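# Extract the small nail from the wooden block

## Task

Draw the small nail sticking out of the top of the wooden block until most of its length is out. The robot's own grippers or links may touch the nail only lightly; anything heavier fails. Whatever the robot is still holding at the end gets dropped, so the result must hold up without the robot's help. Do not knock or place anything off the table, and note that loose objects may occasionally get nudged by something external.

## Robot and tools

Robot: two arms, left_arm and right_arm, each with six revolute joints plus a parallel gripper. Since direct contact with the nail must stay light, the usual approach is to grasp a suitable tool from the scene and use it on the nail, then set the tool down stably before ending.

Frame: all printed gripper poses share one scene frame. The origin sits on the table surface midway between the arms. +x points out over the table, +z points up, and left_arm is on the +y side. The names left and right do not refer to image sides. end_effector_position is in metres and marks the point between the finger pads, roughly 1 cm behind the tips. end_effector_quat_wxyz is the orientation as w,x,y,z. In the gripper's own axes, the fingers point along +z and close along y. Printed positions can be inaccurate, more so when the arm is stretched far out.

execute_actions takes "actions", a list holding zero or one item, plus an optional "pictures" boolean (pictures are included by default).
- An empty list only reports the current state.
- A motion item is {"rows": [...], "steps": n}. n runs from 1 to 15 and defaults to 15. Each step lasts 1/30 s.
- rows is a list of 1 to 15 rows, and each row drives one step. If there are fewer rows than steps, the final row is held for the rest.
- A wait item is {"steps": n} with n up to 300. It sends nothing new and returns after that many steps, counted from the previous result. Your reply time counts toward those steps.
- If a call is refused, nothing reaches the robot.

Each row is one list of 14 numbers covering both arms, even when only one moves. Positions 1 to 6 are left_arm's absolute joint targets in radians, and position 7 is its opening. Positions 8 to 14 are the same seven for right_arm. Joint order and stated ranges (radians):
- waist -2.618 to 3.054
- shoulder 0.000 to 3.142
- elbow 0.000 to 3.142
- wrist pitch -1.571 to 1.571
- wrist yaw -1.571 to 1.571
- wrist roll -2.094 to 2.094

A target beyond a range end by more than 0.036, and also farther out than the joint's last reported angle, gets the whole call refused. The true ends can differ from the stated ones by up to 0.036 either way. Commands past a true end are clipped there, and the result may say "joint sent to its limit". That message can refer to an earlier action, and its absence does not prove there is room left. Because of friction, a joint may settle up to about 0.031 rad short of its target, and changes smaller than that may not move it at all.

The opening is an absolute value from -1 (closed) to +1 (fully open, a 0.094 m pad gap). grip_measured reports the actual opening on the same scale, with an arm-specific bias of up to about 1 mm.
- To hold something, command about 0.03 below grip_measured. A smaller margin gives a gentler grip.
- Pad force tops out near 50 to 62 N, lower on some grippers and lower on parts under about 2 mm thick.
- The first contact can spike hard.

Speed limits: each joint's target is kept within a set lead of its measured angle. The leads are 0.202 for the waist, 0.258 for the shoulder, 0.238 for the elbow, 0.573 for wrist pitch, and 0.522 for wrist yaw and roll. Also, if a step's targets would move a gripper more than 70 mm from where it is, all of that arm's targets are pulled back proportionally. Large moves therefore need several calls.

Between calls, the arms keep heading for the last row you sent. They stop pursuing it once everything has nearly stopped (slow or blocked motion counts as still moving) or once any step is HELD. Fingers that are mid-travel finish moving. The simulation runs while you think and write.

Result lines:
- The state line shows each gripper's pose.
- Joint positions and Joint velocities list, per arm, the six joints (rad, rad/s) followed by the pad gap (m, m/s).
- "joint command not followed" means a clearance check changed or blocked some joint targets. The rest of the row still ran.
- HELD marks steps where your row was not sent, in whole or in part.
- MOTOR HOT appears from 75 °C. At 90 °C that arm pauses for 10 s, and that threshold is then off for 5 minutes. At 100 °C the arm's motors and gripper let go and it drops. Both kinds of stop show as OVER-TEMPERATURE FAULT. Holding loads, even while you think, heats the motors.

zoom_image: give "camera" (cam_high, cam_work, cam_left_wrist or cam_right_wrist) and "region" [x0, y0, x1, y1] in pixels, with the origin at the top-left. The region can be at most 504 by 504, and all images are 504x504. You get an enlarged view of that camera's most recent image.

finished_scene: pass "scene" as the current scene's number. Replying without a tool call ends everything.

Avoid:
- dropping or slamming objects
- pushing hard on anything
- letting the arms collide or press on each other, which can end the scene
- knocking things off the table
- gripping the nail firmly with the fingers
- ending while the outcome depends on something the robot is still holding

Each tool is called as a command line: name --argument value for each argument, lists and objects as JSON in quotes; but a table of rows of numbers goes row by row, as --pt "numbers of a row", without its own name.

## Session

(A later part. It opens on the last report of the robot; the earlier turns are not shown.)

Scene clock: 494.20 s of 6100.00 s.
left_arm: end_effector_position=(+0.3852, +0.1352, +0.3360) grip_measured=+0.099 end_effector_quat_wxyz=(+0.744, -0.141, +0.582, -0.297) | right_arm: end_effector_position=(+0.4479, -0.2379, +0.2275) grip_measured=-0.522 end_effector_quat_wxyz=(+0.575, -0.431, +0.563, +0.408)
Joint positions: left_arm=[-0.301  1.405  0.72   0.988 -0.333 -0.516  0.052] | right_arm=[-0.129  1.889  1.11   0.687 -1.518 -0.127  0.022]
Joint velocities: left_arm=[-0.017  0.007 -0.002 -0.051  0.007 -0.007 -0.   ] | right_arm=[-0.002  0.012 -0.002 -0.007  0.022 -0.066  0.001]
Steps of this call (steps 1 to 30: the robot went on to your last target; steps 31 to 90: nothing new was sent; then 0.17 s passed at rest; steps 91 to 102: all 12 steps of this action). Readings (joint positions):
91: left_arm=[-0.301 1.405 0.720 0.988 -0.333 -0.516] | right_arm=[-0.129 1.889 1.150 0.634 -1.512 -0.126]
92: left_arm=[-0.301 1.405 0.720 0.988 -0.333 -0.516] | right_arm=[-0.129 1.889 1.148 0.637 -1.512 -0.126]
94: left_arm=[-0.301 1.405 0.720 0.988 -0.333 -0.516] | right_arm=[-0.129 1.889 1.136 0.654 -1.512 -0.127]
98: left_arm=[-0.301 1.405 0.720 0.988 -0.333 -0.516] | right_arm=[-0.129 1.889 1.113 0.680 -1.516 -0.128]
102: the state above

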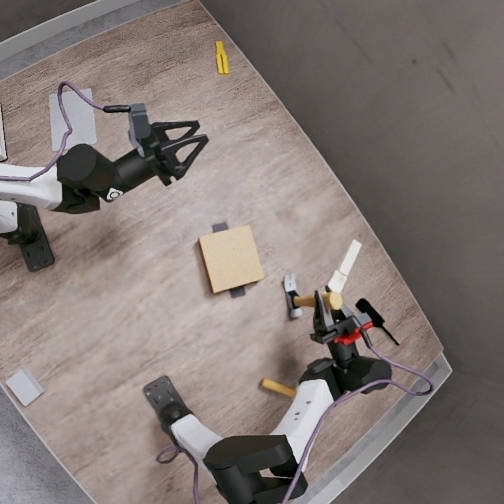

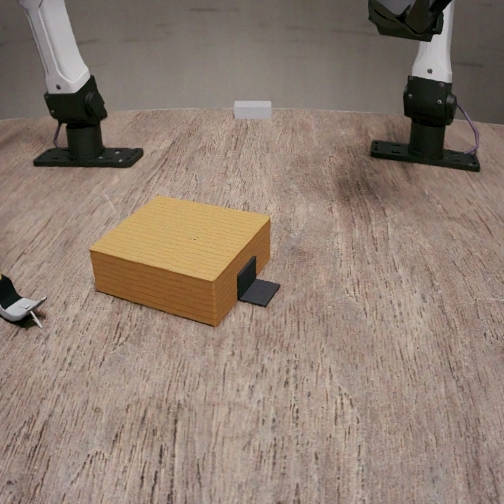

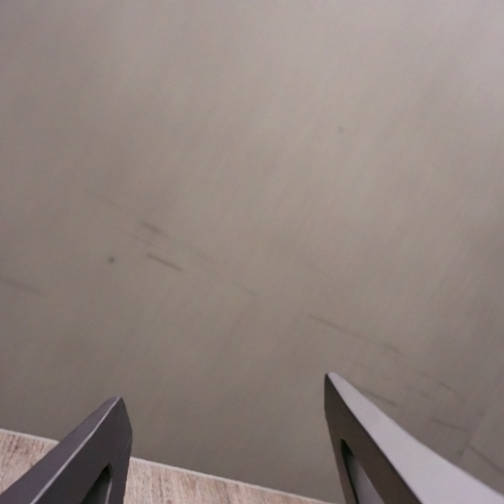

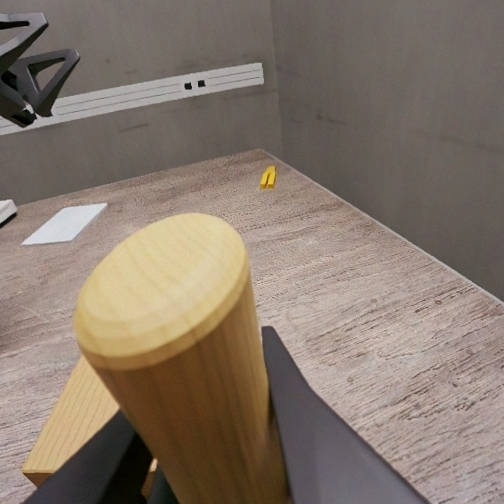

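execute_actions --actions '[{"rows":[[-0.3,1.4,0.7,0.99,-0.32,-0.51,0.1,-0.13,1.88,1.095,0.755,-1.53,-0.115,-0.55],[-0.3,1.4,0.7,0.99,-0.32,-0.51,0.1,-0.13,1.88,1.09,0.76,-1.53,-0.10,-0.545],[-0.3,1.4,0.7,0.99,-0.32,-0.51,0.1,-0.13,1.88,1.085,0.765,-1.53,-0.09,-0.54],[-0.3,1.4,0.7,0.99,-0.32,-0.51,0.1,-0.13,1.88,1.08,0.77,-1.53,-0.085,-0.538],[-0.3,1.4,0.7,0.99,-0.32,-0.51,0.1,-0.14,1.88,1.08,0.77,-1.535,-0.085,-0.538],[-0.3,1.4,0.7,0.99,-0.32,-0.51,0.1,-0.15,1.88,1.08,0.77,-1.54,-0.085,-0.538],[-0.3,1.4,0.7,0.99,-0.32,-0.51,0.1,-0.16,1.88,1.08,0.77,-1.545,-0.085,-0.538],[-0.3,1.4,0.7,0.99,-0.32,-0.51,0.1,-0.17,1.88,1.08,0.77,-1.55,-0.085,-0.538],[-0.3,1.4,0.7,0.99,-0.32,-0.51,0.1,-0.18,1.88,1.08,0.77,-1.555,-0.085,-0.538],[-0.3,1.4,0.7,0.99,-0.32,-0.51,0.1,-0.19,1.88,1.08,0.77,-1.56,-0.085,-0.538],[-0.3,1.4,0.7,0.99,-0.32,-0.51,0.1,-0.20,1.88,1.08,0.77,-1.565,-0.085,-0.538]],"steps":15}]'

zoom_image --camera "cam_high" --region '[250, 250, 390, 360]'

Scene clock: 503.90 s of 6100.00 s.
left_arm: end_effector_position=(+0.3852, +0.1352, +0.3360) grip_measured=+0.099 end_effector_quat_wxyz=(+0.744, -0.141, +0.582, -0.297) | right_arm: end_effector_position=(+0.4455, -0.2633, +0.2272) grip_measured=-0.522 end_effector_quat_wxyz=(+0.582, -0.417, +0.572, +0.401)
Joint positions: left_arm=[-0.301  1.405  0.72   0.988 -0.333 -0.516  0.052] | right_arm=[-0.192  1.889  1.097  0.729 -1.545 -0.089  0.022]
Joint velocities: left_arm=[-0.012 -0.007 -0.002 -0.007 -0.022 -0.095 -0.   ] | right_arm=[-0.11   0.002  0.002  0.022  0.022 -0.007 -0.   ]
joint sent to its limit (right arm) — the command would take joint 5 (wrist yaw) past its lower limit, so that joint was sent only as far as its limit.
Steps of this call (steps 1 to 15: the robot went on to your last target; steps 16 to 90: nothing new was sent; then 6.20 s passed at rest; steps 91 to 105: all 15 steps of this action). Readings (joint positions):
91: left_arm=[-0.301 1.405 0.720 0.988 -0.333 -0.516] | right_arm=[-0.129 1.889 1.110 0.690 -1.519 -0.125]
92: left_arm=[-0.301 1.405 0.720 0.988 -0.333 -0.516] | right_arm=[-0.129 1.889 1.109 0.692 -1.519 -0.122]
94: left_arm=[-0.301 1.405 0.720 0.988 -0.333 -0.516] | right_arm=[-0.129 1.889 1.104 0.707 -1.519 -0.115]
98: left_arm=[-0.301 1.405 0.720 0.988 -0.333 -0.516] | right_arm=[-0.138 1.889 1.099 0.726 -1.526 -0.103]
105: the state above

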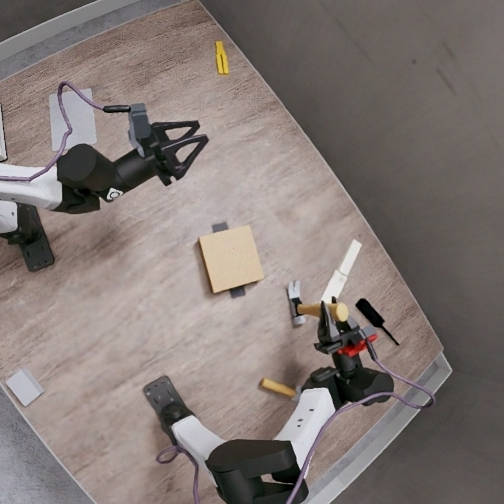

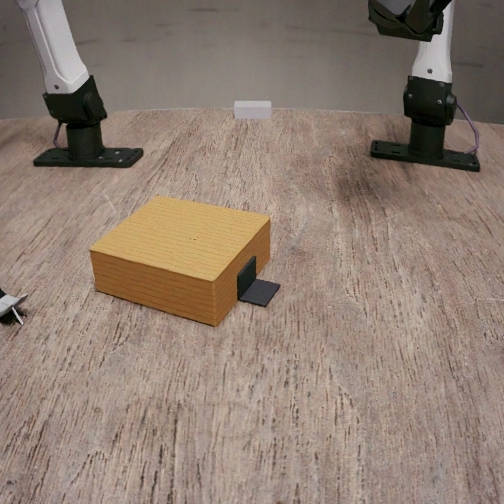

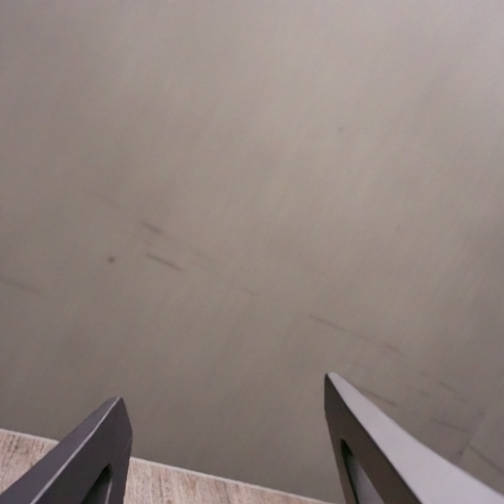

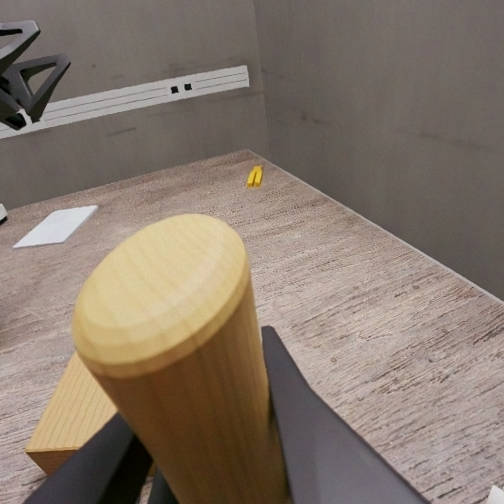

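Region (250, 250, 390, 360) of cam_high's 504x504 image, scaled by 3.600, with more detail than that image has; it fills the top 396 rows of this view, and the rest is white.

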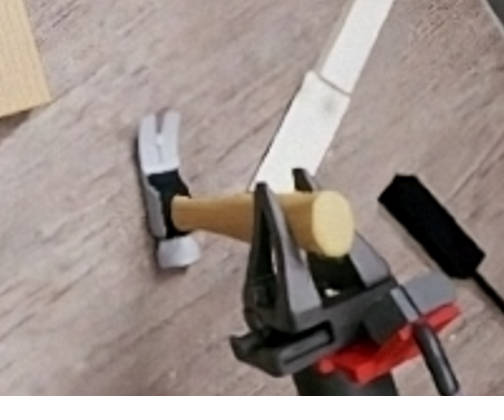

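execute_actions --actions '[{"rows":[[-0.3,1.4,0.7,0.99,-0.32,-0.51,0.1,-0.20,1.88,1.08,0.77,-1.56,-0.085,-0.532],[-0.3,1.4,0.7,0.99,-0.32,-0.51,0.1,-0.20,1.88,1.08,0.77,-1.56,-0.085,-0.528],[-0.3,1.4,0.7,0.99,-0.32,-0.51,0.1,-0.20,1.88,1.08,0.77,-1.56,-0.085,-0.525],[-0.3,1.4,0.7,0.99,-0.32,-0.51,0.1,-0.20,1.88,1.08,0.77,-1.56,-0.085,-0.523],[-0.3,1.4,0.7,0.99,-0.32,-0.51,0.1,-0.207,1.88,1.08,0.77,-1.56,-0.085,-0.523],[-0.3,1.4,0.7,0.99,-0.32,-0.51,0.1,-0.214,1.88,1.08,0.77,-1.56,-0.085,-0.523],[-0.3,1.4,0.7,0.99,-0.32,-0.51,0.1,-0.221,1.88,1.08,0.77,-1.56,-0.085,-0.523],[-0.3,1.4,0.7,0.99,-0.32,-0.51,0.1,-0.228,1.88,1.08,0.77,-1.56,-0.085,-0.523],[-0.3,1.4,0.7,0.99,-0.32,-0.51,0.1,-0.235,1.88,1.08,0.77,-1.56,-0.085,-0.523],[-0.3,1.4,0.7,0.99,-0.32,-0.51,0.1,-0.242,1.88,1.08,0.77,-1.56,-0.085,-0.523],[-0.3,1.4,0.7,0.99,-0.32,-0.51,0.1,-0.249,1.88,1.08,0.77,-1.56,-0.085,-0.523],[-0.3,1.4,0.7,0.99,-0.32,-0.51,0.1,-0.256,1.88,1.08,0.77,-1.56,-0.085,-0.523],[-0.3,1.4,0.7,0.99,-0.32,-0.51,0.1,-0.26,1.88,1.08,0.77,-1.56,-0.085,-0.526]],"steps":15}]'

zoom_image --camera "cam_high" --region '[250, 250, 390, 360]'

Scene clock: 509.47 s of 6100.00 s.
left_arm: end_effector_position=(+0.3852, +0.1352, +0.3360) grip_measured=+0.099 end_effector_quat_wxyz=(+0.744, -0.141, +0.582, -0.297) | right_arm: end_effector_position=(+0.4462, -0.2863, +0.2274) grip_measured=-0.513 end_effector_quat_wxyz=(+0.590, -0.401, +0.583, +0.389)
Joint positions: left_arm=[-0.301  1.405  0.72   0.988 -0.333 -0.516  0.052] | right_arm=[-0.247  1.889  1.097  0.73  -1.551 -0.082  0.023]
Joint velocities: left_arm=[-0.012  0.007  0.007 -0.066 -0.037 -0.022 -0.001] | right_arm=[-0.183 -0.007 -0.012 -0.037  0.037  0.037  0.001]
joint sent to its limit (right arm) — the command would take joint 5 (wrist yaw) past its lower limit, so that joint was sent only as far as its limit.
Steps of this call (steps 1 to 15: the robot went on to your last target; steps 16 to 90: nothing new was sent; then 2.07 s passed at rest; steps 91 to 105: all 15 steps of this action). Readings (joint positions):
91: left_arm=[-0.301 1.405 0.720 0.988 -0.333 -0.516] | right_arm=[-0.195 1.889 1.097 0.730 -1.547 -0.088]
92: left_arm=[-0.301 1.405 0.720 0.988 -0.333 -0.516] | right_arm=[-0.195 1.889 1.097 0.730 -1.547 -0.088]
94: left_arm=[-0.301 1.405 0.720 0.988 -0.333 -0.516] | right_arm=[-0.195 1.889 1.097 0.730 -1.547 -0.088]
98: left_arm=[-0.301 1.405 0.720 0.988 -0.333 -0.516] | right_arm=[-0.201 1.889 1.097 0.730 -1.547 -0.088]
105: the state above

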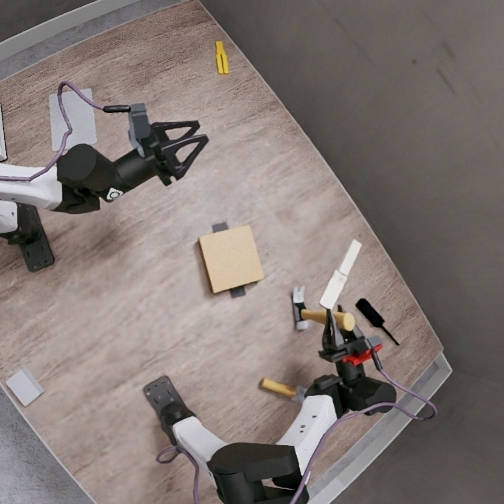

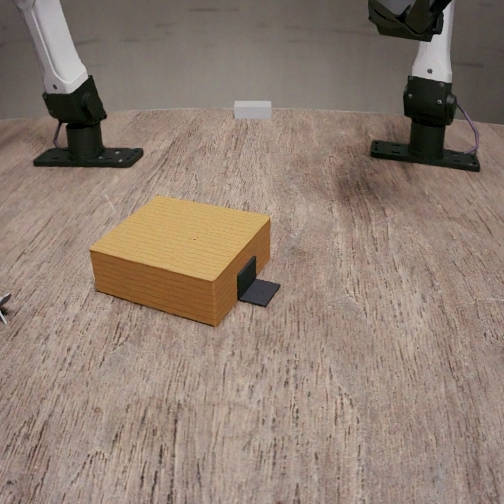

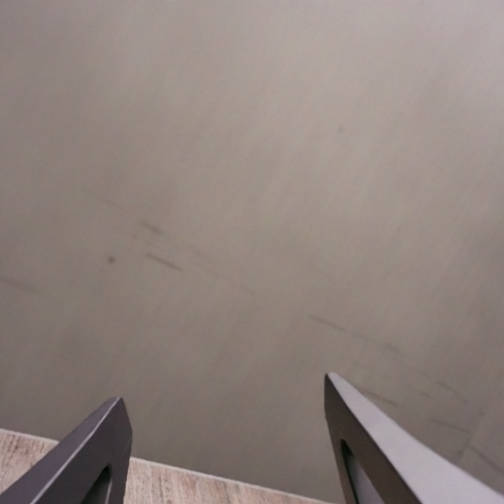

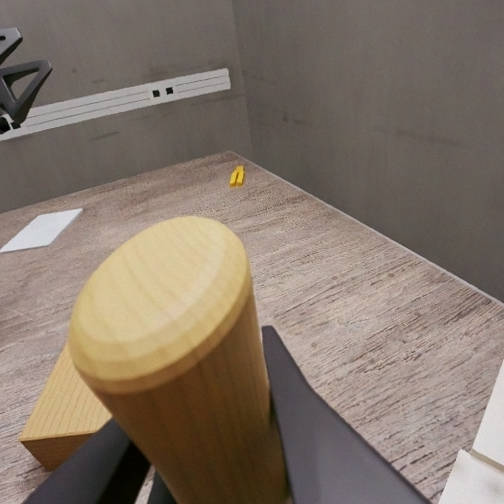

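Region (250, 250, 390, 360) of cam_high's 504x504 image, scaled by 3.600, with more detail than that image has; it fills the top 396 rows of this view, and the rest is white.

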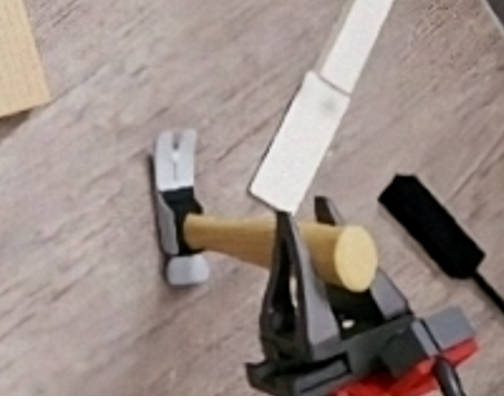

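execute_actions --actions '[{"rows":[[-0.3,1.4,0.7,0.99,-0.32,-0.51,0.1,-0.255,1.88,1.085,0.765,-1.55,-0.085,-0.51],[-0.3,1.4,0.7,0.99,-0.32,-0.51,0.1,-0.255,1.88,1.09,0.76,-1.55,-0.085,-0.49],[-0.3,1.4,0.7,0.99,-0.32,-0.51,0.1,-0.255,1.88,1.095,0.755,-1.55,-0.085,-0.47],[-0.3,1.4,0.7,0.99,-0.32,-0.51,0.1,-0.255,1.88,1.095,0.75,-1.55,-0.085,-0.45]],"steps":10}]'

Scene clock: 512.10 s of 6100.00 s.
left_arm: end_effector_position=(+0.3852, +0.1352, +0.3360) grip_measured=+0.099 end_effector_quat_wxyz=(+0.744, -0.141, +0.582, -0.297) | right_arm: end_effector_position=(+0.4464, -0.2901, +0.2275) grip_measured=-0.452 end_effector_quat_wxyz=(+0.592, -0.399, +0.584, +0.386)
Joint positions: left_arm=[-0.301  1.405  0.72   0.988 -0.333 -0.516  0.052] | right_arm=[-0.255  1.889  1.097  0.732 -1.551 -0.082  0.026]
Joint velocities: left_arm=[-0.002 -0.012 -0.007 -0.022  0.037  0.022 -0.   ] | right_arm=[-0.007 -0.002  0.007 -0.037 -0.022  0.037  0.   ]
joint sent to its limit (right arm) — the command would take joint 5 (wrist yaw) past its lower limit, so that joint was sent only as far as its limit.
Steps of this call (steps 1 to 15: the robot went on to your last target; steps 16 to 69: nothing new was sent; steps 70 to 79: all 10 steps of this action). Readings (joint positions):
70: left_arm=[-0.301 1.405 0.720 0.988 -0.333 -0.516] | right_arm=[-0.255 1.889 1.097 0.730 -1.551 -0.082]
71: left_arm=[-0.301 1.405 0.720 0.988 -0.333 -0.516] | right_arm=[-0.255 1.889 1.097 0.730 -1.551 -0.082]
73: left_arm=[-0.301 1.405 0.720 0.988 -0.333 -0.516] | right_arm=[-0.255 1.889 1.097 0.730 -1.551 -0.082]
77: left_arm=[-0.301 1.405 0.720 0.988 -0.333 -0.516] | right_arm=[-0.255 1.889 1.097 0.732 -1.551 -0.082]
79: the state above

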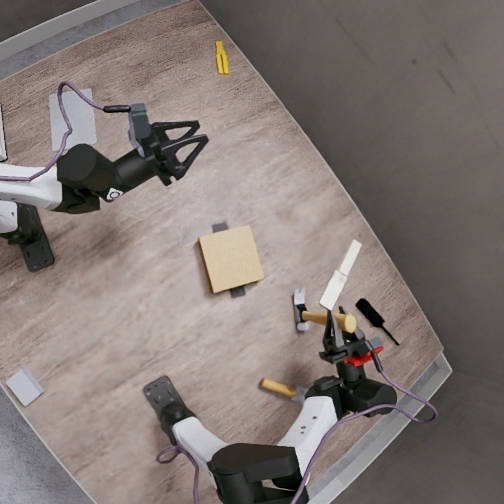

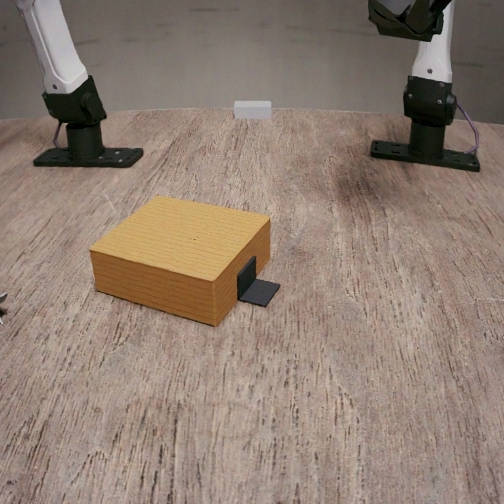

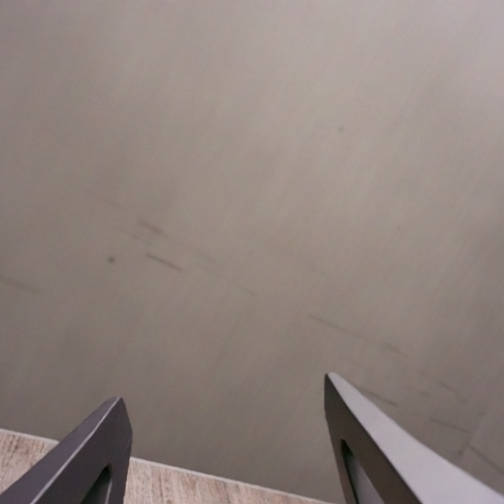

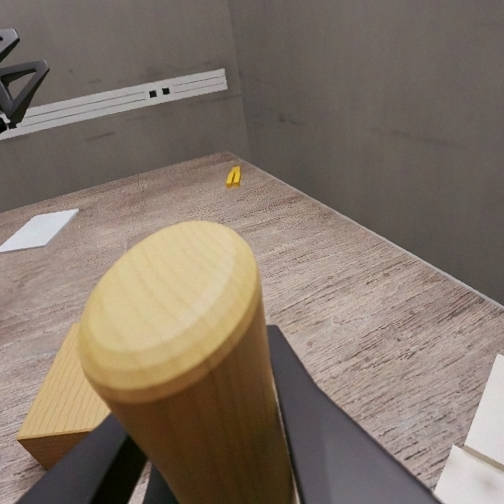

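execute_actions --actions '[{"rows":[[-0.3,1.4,0.7,0.99,-0.32,-0.51,0.1,-0.255,1.88,1.095,0.75,-1.55,-0.085,-0.43],[-0.3,1.4,0.7,0.99,-0.32,-0.51,0.1,-0.255,1.88,1.095,0.75,-1.55,-0.085,-0.41],[-0.3,1.4,0.7,0.99,-0.32,-0.51,0.1,-0.255,1.88,1.095,0.75,-1.55,-0.085,-0.39],[-0.3,1.4,0.7,0.99,-0.32,-0.51,0.1,-0.255,1.88,1.095,0.75,-1.55,-0.085,-0.37],[-0.3,1.4,0.7,0.99,-0.32,-0.51,0.1,-0.255,1.88,1.095,0.75,-1.55,-0.085,-0.35]],"steps":12}]'

Scene clock: 513.83 s of 6100.00 s.
left_arm: end_effector_position=(+0.3852, +0.1352, +0.3360) grip_measured=+0.099 end_effector_quat_wxyz=(+0.744, -0.141, +0.582, -0.297) | right_arm: end_effector_position=(+0.4464, -0.2901, +0.2275) grip_measured=-0.352 end_effector_quat_wxyz=(+0.592, -0.399, +0.584, +0.386)
Joint positions: left_arm=[-0.301  1.405  0.72   0.988 -0.333 -0.516  0.052] | right_arm=[-0.255  1.889  1.097  0.732 -1.551 -0.082  0.03 ]
Joint velocities: left_arm=[ 0.007  0.007 -0.027  0.037 -0.037 -0.022 -0.002] | right_arm=[-0.022 -0.002  0.002  0.051  0.051 -0.022 -0.001]
Steps of this call (steps 1 to 15: the robot went on to your last target; steps 16 to 40: nothing new was sent; steps 41 to 52: all 12 steps of this action). Readings (joint positions):
41: left_arm=[-0.301 1.405 0.720 0.988 -0.333 -0.516] | right_arm=[-0.255 1.889 1.097 0.732 -1.551 -0.082]
42: left_arm=[-0.301 1.405 0.720 0.988 -0.333 -0.516] | right_arm=[-0.255 1.889 1.097 0.732 -1.551 -0.082]
44: left_arm=[-0.301 1.405 0.720 0.988 -0.333 -0.516] | right_arm=[-0.255 1.889 1.097 0.732 -1.551 -0.082]
48: left_arm=[-0.301 1.405 0.720 0.988 -0.333 -0.516] | right_arm=[-0.255 1.889 1.097 0.732 -1.551 -0.082]
52: the state above

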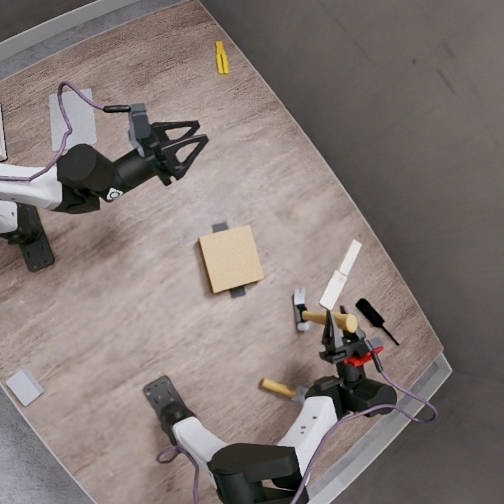

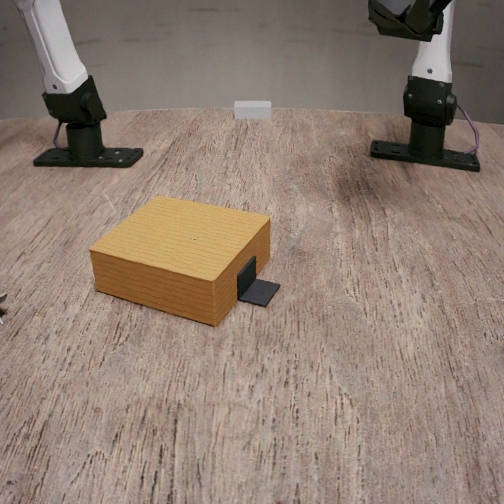

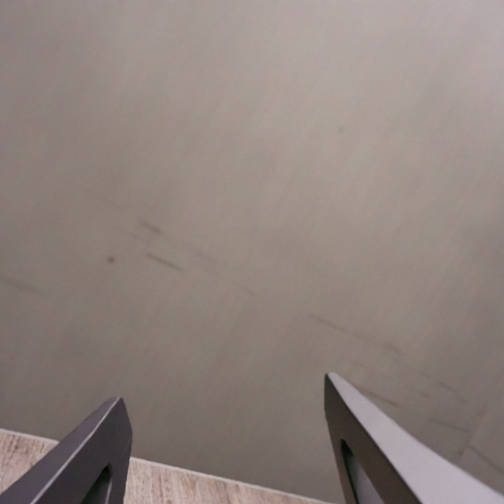

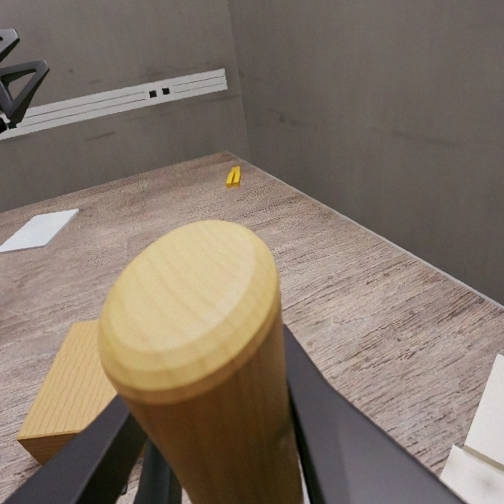

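execute_actions --actions '[{"rows":[[-0.3,1.4,0.7,0.99,-0.32,-0.51,0.1,-0.255,1.875,1.09,0.75,-1.55,-0.085,-0.38],[-0.3,1.4,0.7,0.99,-0.32,-0.51,0.1,-0.255,1.87,1.085,0.75,-1.55,-0.085,-0.41],[-0.3,1.4,0.7,0.99,-0.32,-0.51,0.1,-0.255,1.865,1.08,0.75,-1.55,-0.085,-0.44],[-0.3,1.4,0.7,0.99,-0.32,-0.51,0.1,-0.255,1.86,1.075,0.75,-1.55,-0.085,-0.47],[-0.3,1.4,0.7,0.99,-0.32,-0.51,0.1,-0.255,1.855,1.07,0.75,-1.55,-0.085,-0.49],[-0.3,1.4,0.7,0.99,-0.32,-0.51,0.1,-0.255,1.85,1.065,0.75,-1.55,-0.085,-0.50],[-0.3,1.4,0.7,0.99,-0.32,-0.51,0.1,-0.255,1.845,1.06,0.75,-1.55,-0.085,-0.50],[-0.3,1.4,0.7,0.99,-0.32,-0.51,0.1,-0.255,1.84,1.055,0.75,-1.55,-0.085,-0.50]],"steps":14}]'

Scene clock: 518.83 s of 6100.00 s.
left_arm: end_effector_position=(+0.3852, +0.1352, +0.3360) grip_measured=+0.099 end_effector_quat_wxyz=(+0.744, -0.141, +0.582, -0.297) | right_arm: end_effector_position=(+0.4422, -0.2885, +0.2278) grip_measured=-0.495 end_effector_quat_wxyz=(+0.593, -0.400, +0.584, +0.384)
Joint positions: left_arm=[-0.301  1.405  0.72   0.988 -0.333 -0.516  0.052] | right_arm=[-0.255  1.871  1.076  0.732 -1.549 -0.089  0.024]
Joint velocities: left_arm=[ 0.007 -0.022 -0.002 -0.066  0.066 -0.095  0.   ] | right_arm=[-0.007  0.007  0.007 -0.037 -0.095 -0.081  0.001]
Steps of this call (steps 1 to 15: the robot went on to your last target; steps 16 to 90: nothing new was sent; then 1.53 s passed at rest; steps 91 to 104: all 14 steps of this action). Readings (joint positions):
91: left_arm=[-0.301 1.405 0.720 0.988 -0.333 -0.516] | right_arm=[-0.255 1.889 1.097 0.732 -1.551 -0.082]
92: left_arm=[-0.301 1.405 0.720 0.988 -0.333 -0.516] | right_arm=[-0.255 1.889 1.097 0.732 -1.551 -0.082]
94: left_arm=[-0.301 1.405 0.720 0.988 -0.333 -0.516] | right_arm=[-0.255 1.889 1.097 0.732 -1.551 -0.082]
98: left_arm=[-0.301 1.405 0.720 0.988 -0.333 -0.516] | right_arm=[-0.255 1.880 1.087 0.732 -1.550 -0.083]
104: the state above

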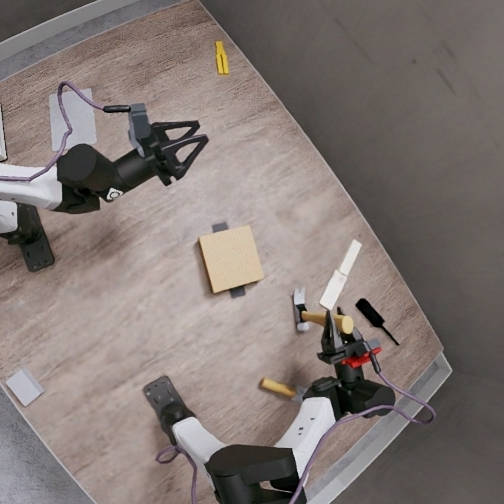

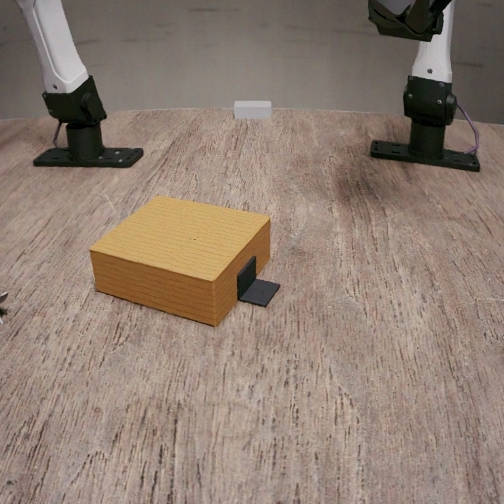

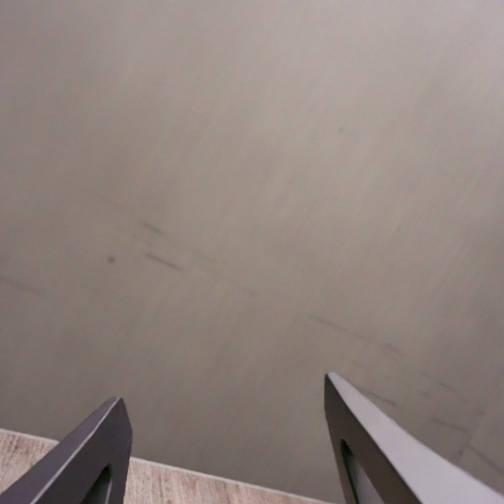

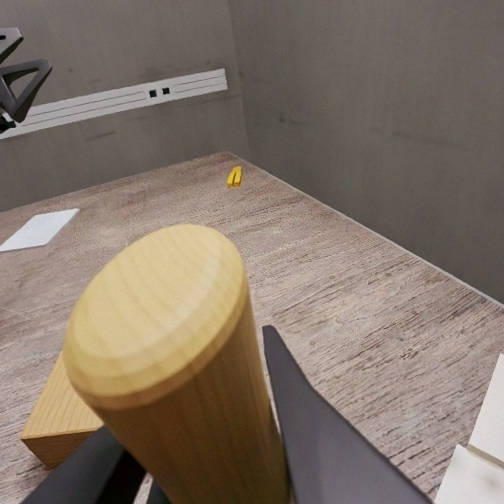

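execute_actions --actions '[{"rows":[[-0.3,1.4,0.7,0.99,-0.32,-0.51,0.1,-0.255,1.845,1.06,0.75,-1.55,-0.085,-0.48],[-0.3,1.4,0.7,0.99,-0.32,-0.51,0.1,-0.255,1.85,1.065,0.75,-1.55,-0.085,-0.46],[-0.3,1.4,0.7,0.99,-0.32,-0.51,0.1,-0.255,1.855,1.065,0.75,-1.55,-0.085,-0.44],[-0.3,1.4,0.7,0.99,-0.32,-0.51,0.1,-0.255,1.855,1.065,0.75,-1.55,-0.085,-0.42],[-0.3,1.4,0.7,0.99,-0.32,-0.51,0.1,-0.255,1.855,1.065,0.75,-1.55,-0.085,-0.40],[-0.3,1.4,0.7,0.99,-0.32,-0.51,0.1,-0.255,1.855,1.065,0.75,-1.55,-0.085,-0.38],[-0.3,1.4,0.7,0.99,-0.32,-0.51,0.1,-0.255,1.855,1.065,0.75,-1.55,-0.085,-0.36]],"steps":14}]'

Scene clock: 520.87 s of 6100.00 s.
left_arm: end_effector_position=(+0.3852, +0.1352, +0.3360) grip_measured=+0.099 end_effector_quat_wxyz=(+0.744, -0.141, +0.582, -0.297) | right_arm: end_effector_position=(+0.4422, -0.2885, +0.2278) grip_measured=-0.362 end_effector_quat_wxyz=(+0.593, -0.400, +0.584, +0.384)
Joint positions: left_arm=[-0.301  1.405  0.72   0.988 -0.333 -0.516  0.052] | right_arm=[-0.255  1.871  1.076  0.732 -1.549 -0.089  0.03 ]
Joint velocities: left_arm=[ 0.012  0.017 -0.012 -0.022 -0.081 -0.037  0.   ] | right_arm=[-0.002 -0.002  0.017  0.037 -0.051  0.007 -0.001]
Steps of this call (steps 1 to 15: the robot went on to your last target; steps 16 to 47: nothing new was sent; steps 48 to 61: all 14 steps of this action). Readings (joint positions):
48: left_arm=[-0.301 1.405 0.720 0.988 -0.333 -0.516] | right_arm=[-0.255 1.871 1.076 0.732 -1.549 -0.089]
49: left_arm=[-0.301 1.405 0.720 0.988 -0.333 -0.516] | right_arm=[-0.255 1.871 1.076 0.732 -1.549 -0.089]
51: left_arm=[-0.301 1.405 0.720 0.988 -0.333 -0.516] | right_arm=[-0.255 1.871 1.076 0.732 -1.549 -0.089]
55: left_arm=[-0.301 1.405 0.720 0.988 -0.333 -0.516] | right_arm=[-0.255 1.871 1.076 0.732 -1.549 -0.089]
61: the state above

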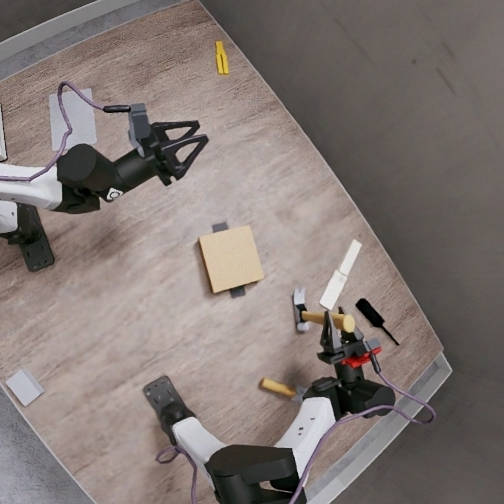

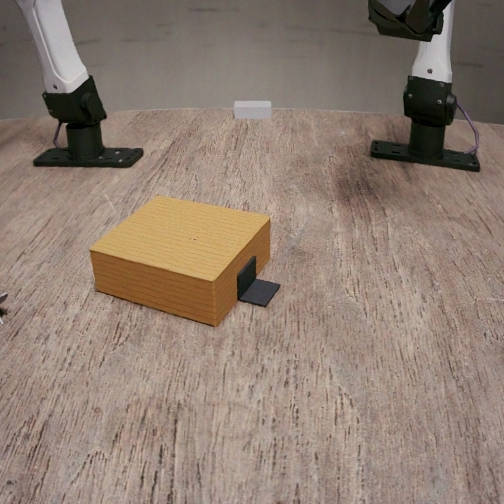

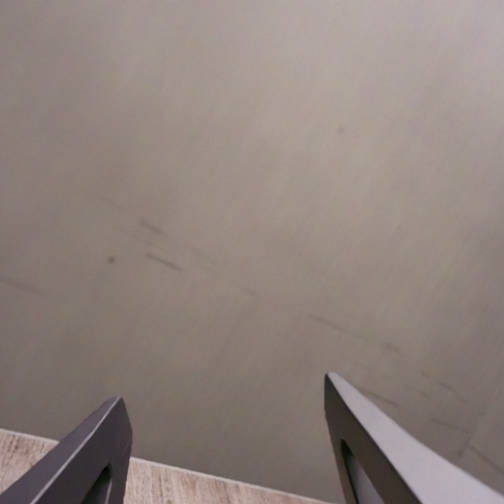

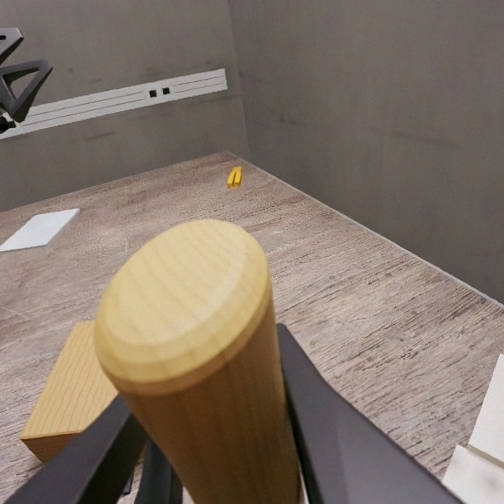

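execute_actions --actions '[{"rows":[[-0.3,1.4,0.7,0.99,-0.32,-0.51,0.1,-0.255,1.845,1.055,0.75,-1.55,-0.085,-0.38],[-0.3,1.4,0.7,0.99,-0.32,-0.51,0.1,-0.255,1.84,1.05,0.75,-1.55,-0.085,-0.39],[-0.3,1.4,0.7,0.99,-0.32,-0.51,0.1,-0.255,1.835,1.043,0.75,-1.55,-0.085,-0.40],[-0.3,1.4,0.7,0.99,-0.32,-0.51,0.1,-0.255,1.83,1.036,0.75,-1.55,-0.085,-0.41],[-0.3,1.4,0.7,0.99,-0.32,-0.51,0.1,-0.255,1.825,1.029,0.75,-1.55,-0.085,-0.42],[-0.3,1.4,0.7,0.99,-0.32,-0.51,0.1,-0.255,1.82,1.022,0.75,-1.55,-0.085,-0.42],[-0.3,1.4,0.7,0.99,-0.32,-0.51,0.1,-0.255,1.815,1.015,0.75,-1.55,-0.085,-0.42],[-0.3,1.4,0.7,0.99,-0.32,-0.51,0.1,-0.255,1.81,1.008,0.75,-1.55,-0.085,-0.42],[-0.3,1.4,0.7,0.99,-0.32,-0.51,0.1,-0.255,1.805,1.001,0.75,-1.55,-0.085,-0.42],[-0.3,1.4,0.7,0.99,-0.32,-0.51,0.1,-0.255,1.80,0.995,0.75,-1.55,-0.085,-0.42]],"steps":15}]'

zoom_image --camera "cam_high" --region '[260, 260, 400, 370]'

Scene clock: 525.00 s of 6100.00 s.
left_arm: end_effector_position=(+0.3852, +0.1352, +0.3360) grip_measured=+0.099 end_effector_quat_wxyz=(+0.744, -0.141, +0.582, -0.297) | right_arm: end_effector_position=(+0.4297, -0.2836, +0.2288) grip_measured=-0.418 end_effector_quat_wxyz=(+0.592, -0.397, +0.586, +0.386)
Joint positions: left_arm=[-0.301  1.405  0.72   0.988 -0.333 -0.516  0.052] | right_arm=[-0.255  1.823  1.019  0.732 -1.549 -0.089  0.027]
Joint velocities: left_arm=[-0.002 -0.007 -0.007  0.037  0.007  0.022  0.001] | right_arm=[-0.007  0.022  0.002  0.007 -0.007 -0.11  -0.   ]
Steps of this call (steps 1 to 15: the robot went on to your last target; steps 16 to 90: nothing new was sent; then 0.63 s passed at rest; steps 91 to 105: all 15 steps of this action). Readings (joint positions):
91: left_arm=[-0.301 1.405 0.720 0.988 -0.333 -0.516] | right_arm=[-0.255 1.871 1.076 0.732 -1.549 -0.089]
92: left_arm=[-0.301 1.405 0.720 0.988 -0.333 -0.516] | right_arm=[-0.255 1.871 1.076 0.732 -1.549 -0.089]
94: left_arm=[-0.301 1.405 0.720 0.988 -0.333 -0.516] | right_arm=[-0.255 1.867 1.072 0.732 -1.549 -0.089]
98: left_arm=[-0.301 1.405 0.720 0.988 -0.333 -0.516] | right_arm=[-0.255 1.844 1.044 0.732 -1.549 -0.089]
105: the state above

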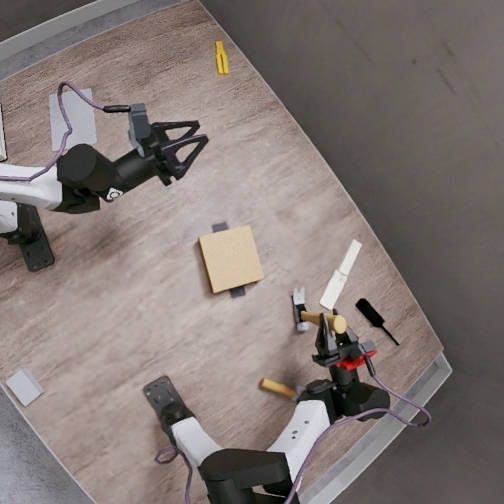

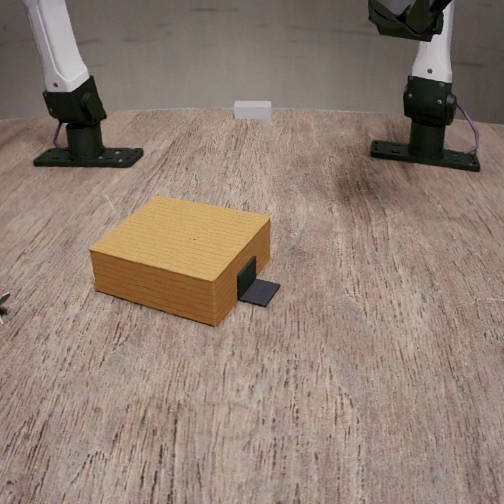

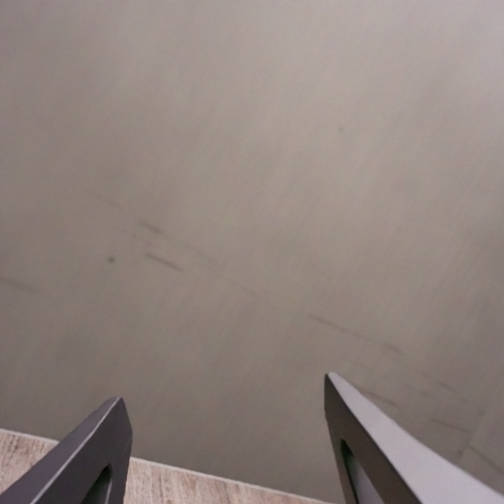

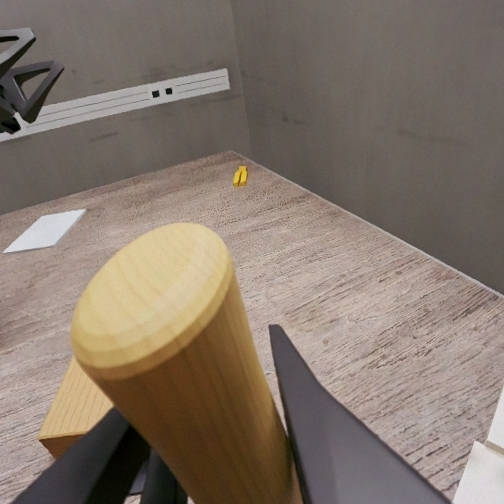

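Region (260, 260, 400, 370) of cam_high's 504x504 image, scaled by 3.600, with more detail than that image has; it fills the top 396 rows of this view, and the rest is white.

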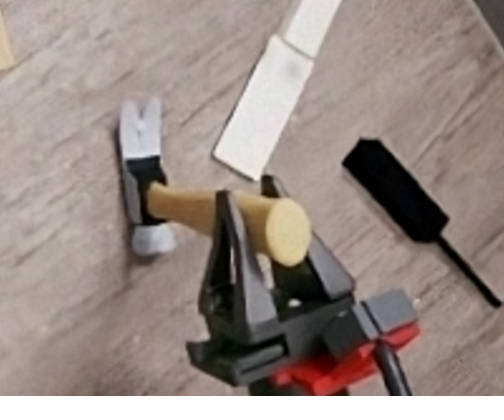

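execute_actions --actions '[{"rows":[[-0.3,1.4,0.7,0.99,-0.32,-0.51,0.1,-0.255,1.81,1.01,0.75,-1.55,-0.085,-0.43],[-0.3,1.4,0.7,0.99,-0.32,-0.51,0.1,-0.255,1.82,1.03,0.75,-1.55,-0.085,-0.44],[-0.3,1.4,0.7,0.99,-0.32,-0.51,0.1,-0.255,1.83,1.05,0.75,-1.55,-0.085,-0.45],[-0.3,1.4,0.7,0.99,-0.32,-0.51,0.1,-0.255,1.84,1.065,0.75,-1.55,-0.085,-0.46],[-0.3,1.4,0.7,0.99,-0.32,-0.51,0.1,-0.255,1.845,1.075,0.75,-1.55,-0.085,-0.47],[-0.3,1.4,0.7,0.99,-0.32,-0.51,0.1,-0.255,1.85,1.085,0.75,-1.55,-0.085,-0.48],[-0.3,1.4,0.7,0.99,-0.32,-0.51,0.1,-0.255,1.85,1.09,0.75,-1.55,-0.085,-0.49],[-0.3,1.4,0.7,0.99,-0.32,-0.51,0.1,-0.255,1.85,1.09,0.75,-1.55,-0.085,-0.50],[-0.3,1.4,0.7,0.99,-0.32,-0.51,0.1,-0.255,1.85,1.09,0.75,-1.55,-0.085,-0.51]],"steps":14}]'

Scene clock: 529.63 s of 6100.00 s.
left_arm: end_effector_position=(+0.3852, +0.1352, +0.3360) grip_measured=+0.099 end_effector_quat_wxyz=(+0.744, -0.141, +0.582, -0.297) | right_arm: end_effector_position=(+0.4374, -0.2866, +0.2302) grip_measured=-0.499 end_effector_quat_wxyz=(+0.595, -0.400, +0.584, +0.381)
Joint positions: left_arm=[-0.301  1.405  0.72   0.988 -0.333 -0.516  0.052] | right_arm=[-0.255  1.847  1.054  0.732 -1.544 -0.093  0.024]
Joint velocities: left_arm=[-0.012 -0.012 -0.017 -0.066 -0.007 -0.051  0.001] | right_arm=[ 0.002 -0.007 -0.002 -0.022 -0.081 -0.022  0.001]
Steps of this call (steps 1 to 15: the robot went on to your last target; steps 16 to 90: nothing new was sent; then 1.17 s passed at rest; steps 91 to 104: all 14 steps of this action). Readings (joint positions):
91: left_arm=[-0.301 1.405 0.720 0.988 -0.333 -0.516] | right_arm=[-0.255 1.823 1.019 0.732 -1.549 -0.089]
92: left_arm=[-0.301 1.405 0.720 0.988 -0.333 -0.516] | right_arm=[-0.255 1.823 1.019 0.732 -1.549 -0.089]
94: left_arm=[-0.301 1.405 0.720 0.988 -0.333 -0.516] | right_arm=[-0.255 1.823 1.021 0.732 -1.549 -0.089]
98: left_arm=[-0.301 1.405 0.720 0.988 -0.333 -0.516] | right_arm=[-0.255 1.843 1.049 0.732 -1.546 -0.092]
104: the state above

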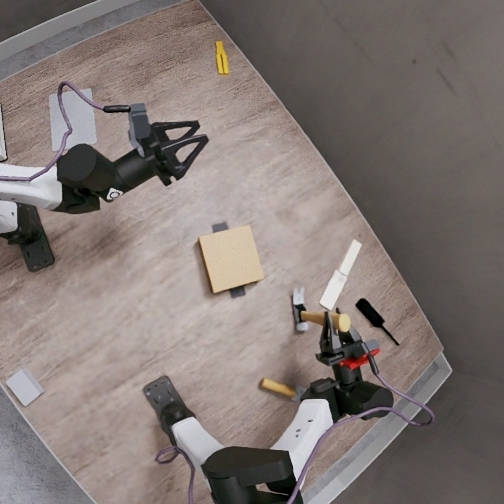

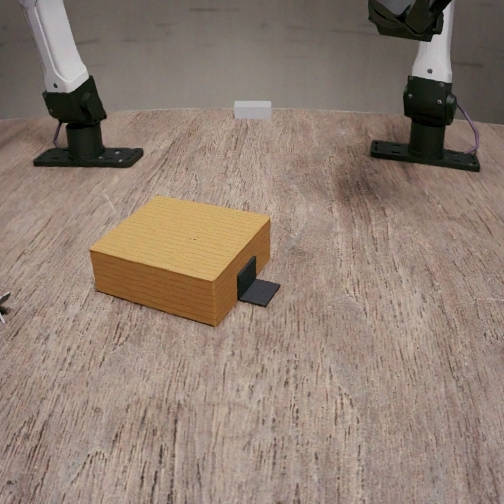

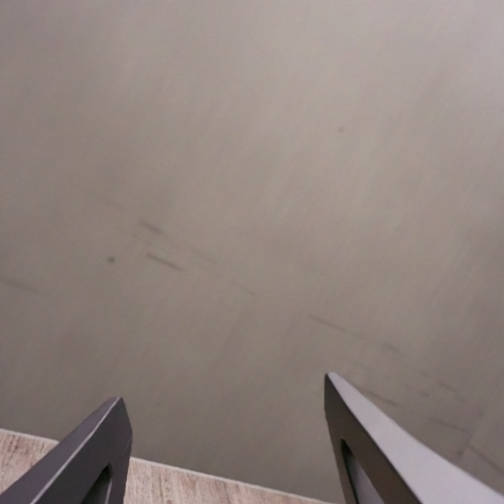

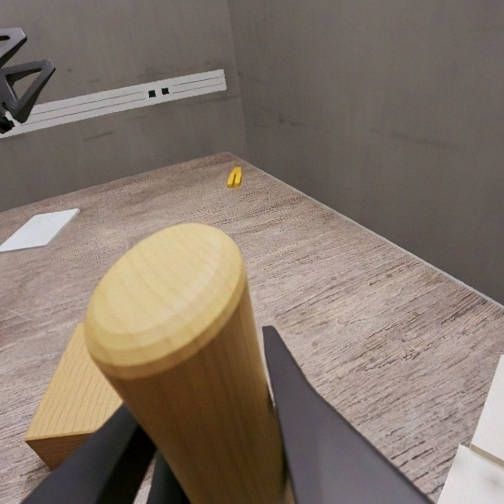

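execute_actions --actions '[{"rows":[[-0.3,1.4,0.7,0.99,-0.32,-0.51,0.1,-0.255,1.848,1.06,0.75,-1.55,-0.085,-0.49],[-0.3,1.4,0.7,0.99,-0.32,-0.51,0.1,-0.255,1.848,1.06,0.75,-1.55,-0.085,-0.47],[-0.3,1.4,0.7,0.99,-0.32,-0.51,0.1,-0.255,1.848,1.06,0.75,-1.55,-0.085,-0.45],[-0.3,1.4,0.7,0.99,-0.32,-0.51,0.1,-0.255,1.848,1.06,0.75,-1.55,-0.085,-0.43],[-0.3,1.4,0.7,0.99,-0.32,-0.51,0.1,-0.255,1.848,1.06,0.75,-1.55,-0.085,-0.41],[-0.3,1.4,0.7,0.99,-0.32,-0.51,0.1,-0.255,1.848,1.06,0.75,-1.55,-0.085,-0.39],[-0.3,1.4,0.7,0.99,-0.32,-0.51,0.1,-0.255,1.848,1.06,0.75,-1.55,-0.085,-0.37],[-0.3,1.4,0.7,0.99,-0.32,-0.51,0.1,-0.255,1.848,1.06,0.75,-1.55,-0.085,-0.35]],"steps":15}]'

Scene clock: 532.77 s of 6100.00 s.
left_arm: end_effector_position=(+0.3852, +0.1352, +0.3360) grip_measured=+0.099 end_effector_quat_wxyz=(+0.744, -0.141, +0.582, -0.297) | right_arm: end_effector_position=(+0.4374, -0.2866, +0.2303) grip_measured=-0.352 end_effector_quat_wxyz=(+0.595, -0.400, +0.584, +0.381)
Joint positions: left_arm=[-0.301  1.405  0.72   0.988 -0.333 -0.516  0.052] | right_arm=[-0.255  1.847  1.054  0.732 -1.544 -0.091  0.03 ]
Joint velocities: left_arm=[ 0.002 -0.007 -0.027 -0.007 -0.081 -0.037 -0.001] | right_arm=[ 0.012  0.007 -0.027 -0.066 -0.081 -0.037 -0.   ]
Steps of this call (steps 1 to 15: the robot went on to your last target; steps 16 to 79: nothing new was sent; steps 80 to 94: all 15 steps of this action). Readings (joint positions):
80: left_arm=[-0.301 1.405 0.720 0.988 -0.333 -0.516] | right_arm=[-0.255 1.847 1.054 0.732 -1.544 -0.093]
81: left_arm=[-0.301 1.405 0.720 0.988 -0.333 -0.516] | right_arm=[-0.255 1.847 1.054 0.732 -1.544 -0.093]
83: left_arm=[-0.301 1.405 0.720 0.988 -0.333 -0.516] | right_arm=[-0.255 1.847 1.054 0.732 -1.544 -0.092]
87: left_arm=[-0.301 1.405 0.720 0.988 -0.333 -0.516] | right_arm=[-0.255 1.847 1.054 0.732 -1.544 -0.091]
94: the state above

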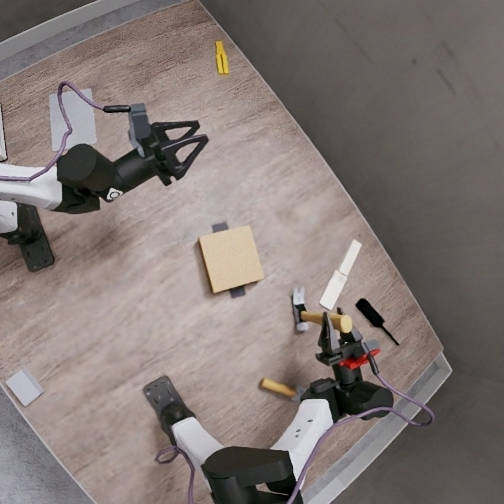

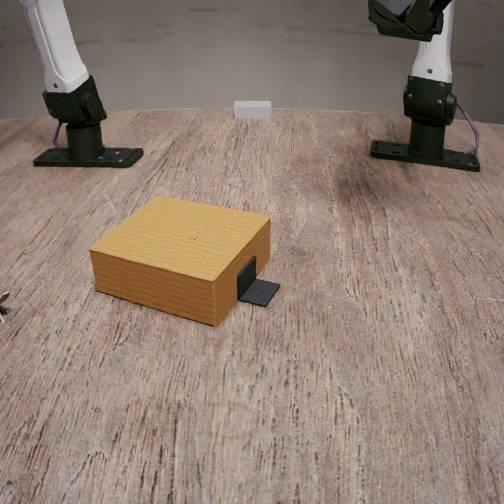

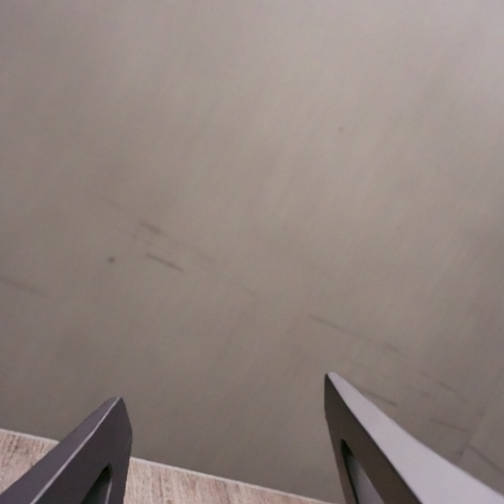

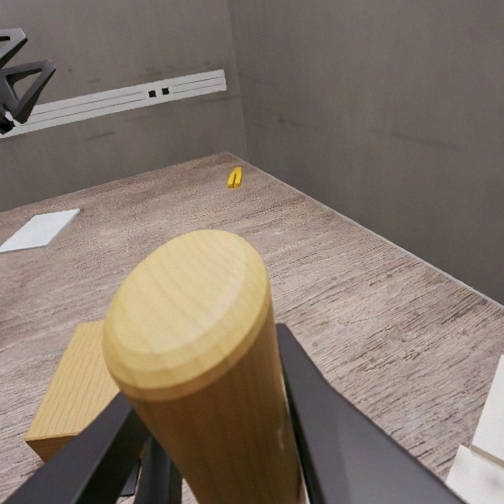

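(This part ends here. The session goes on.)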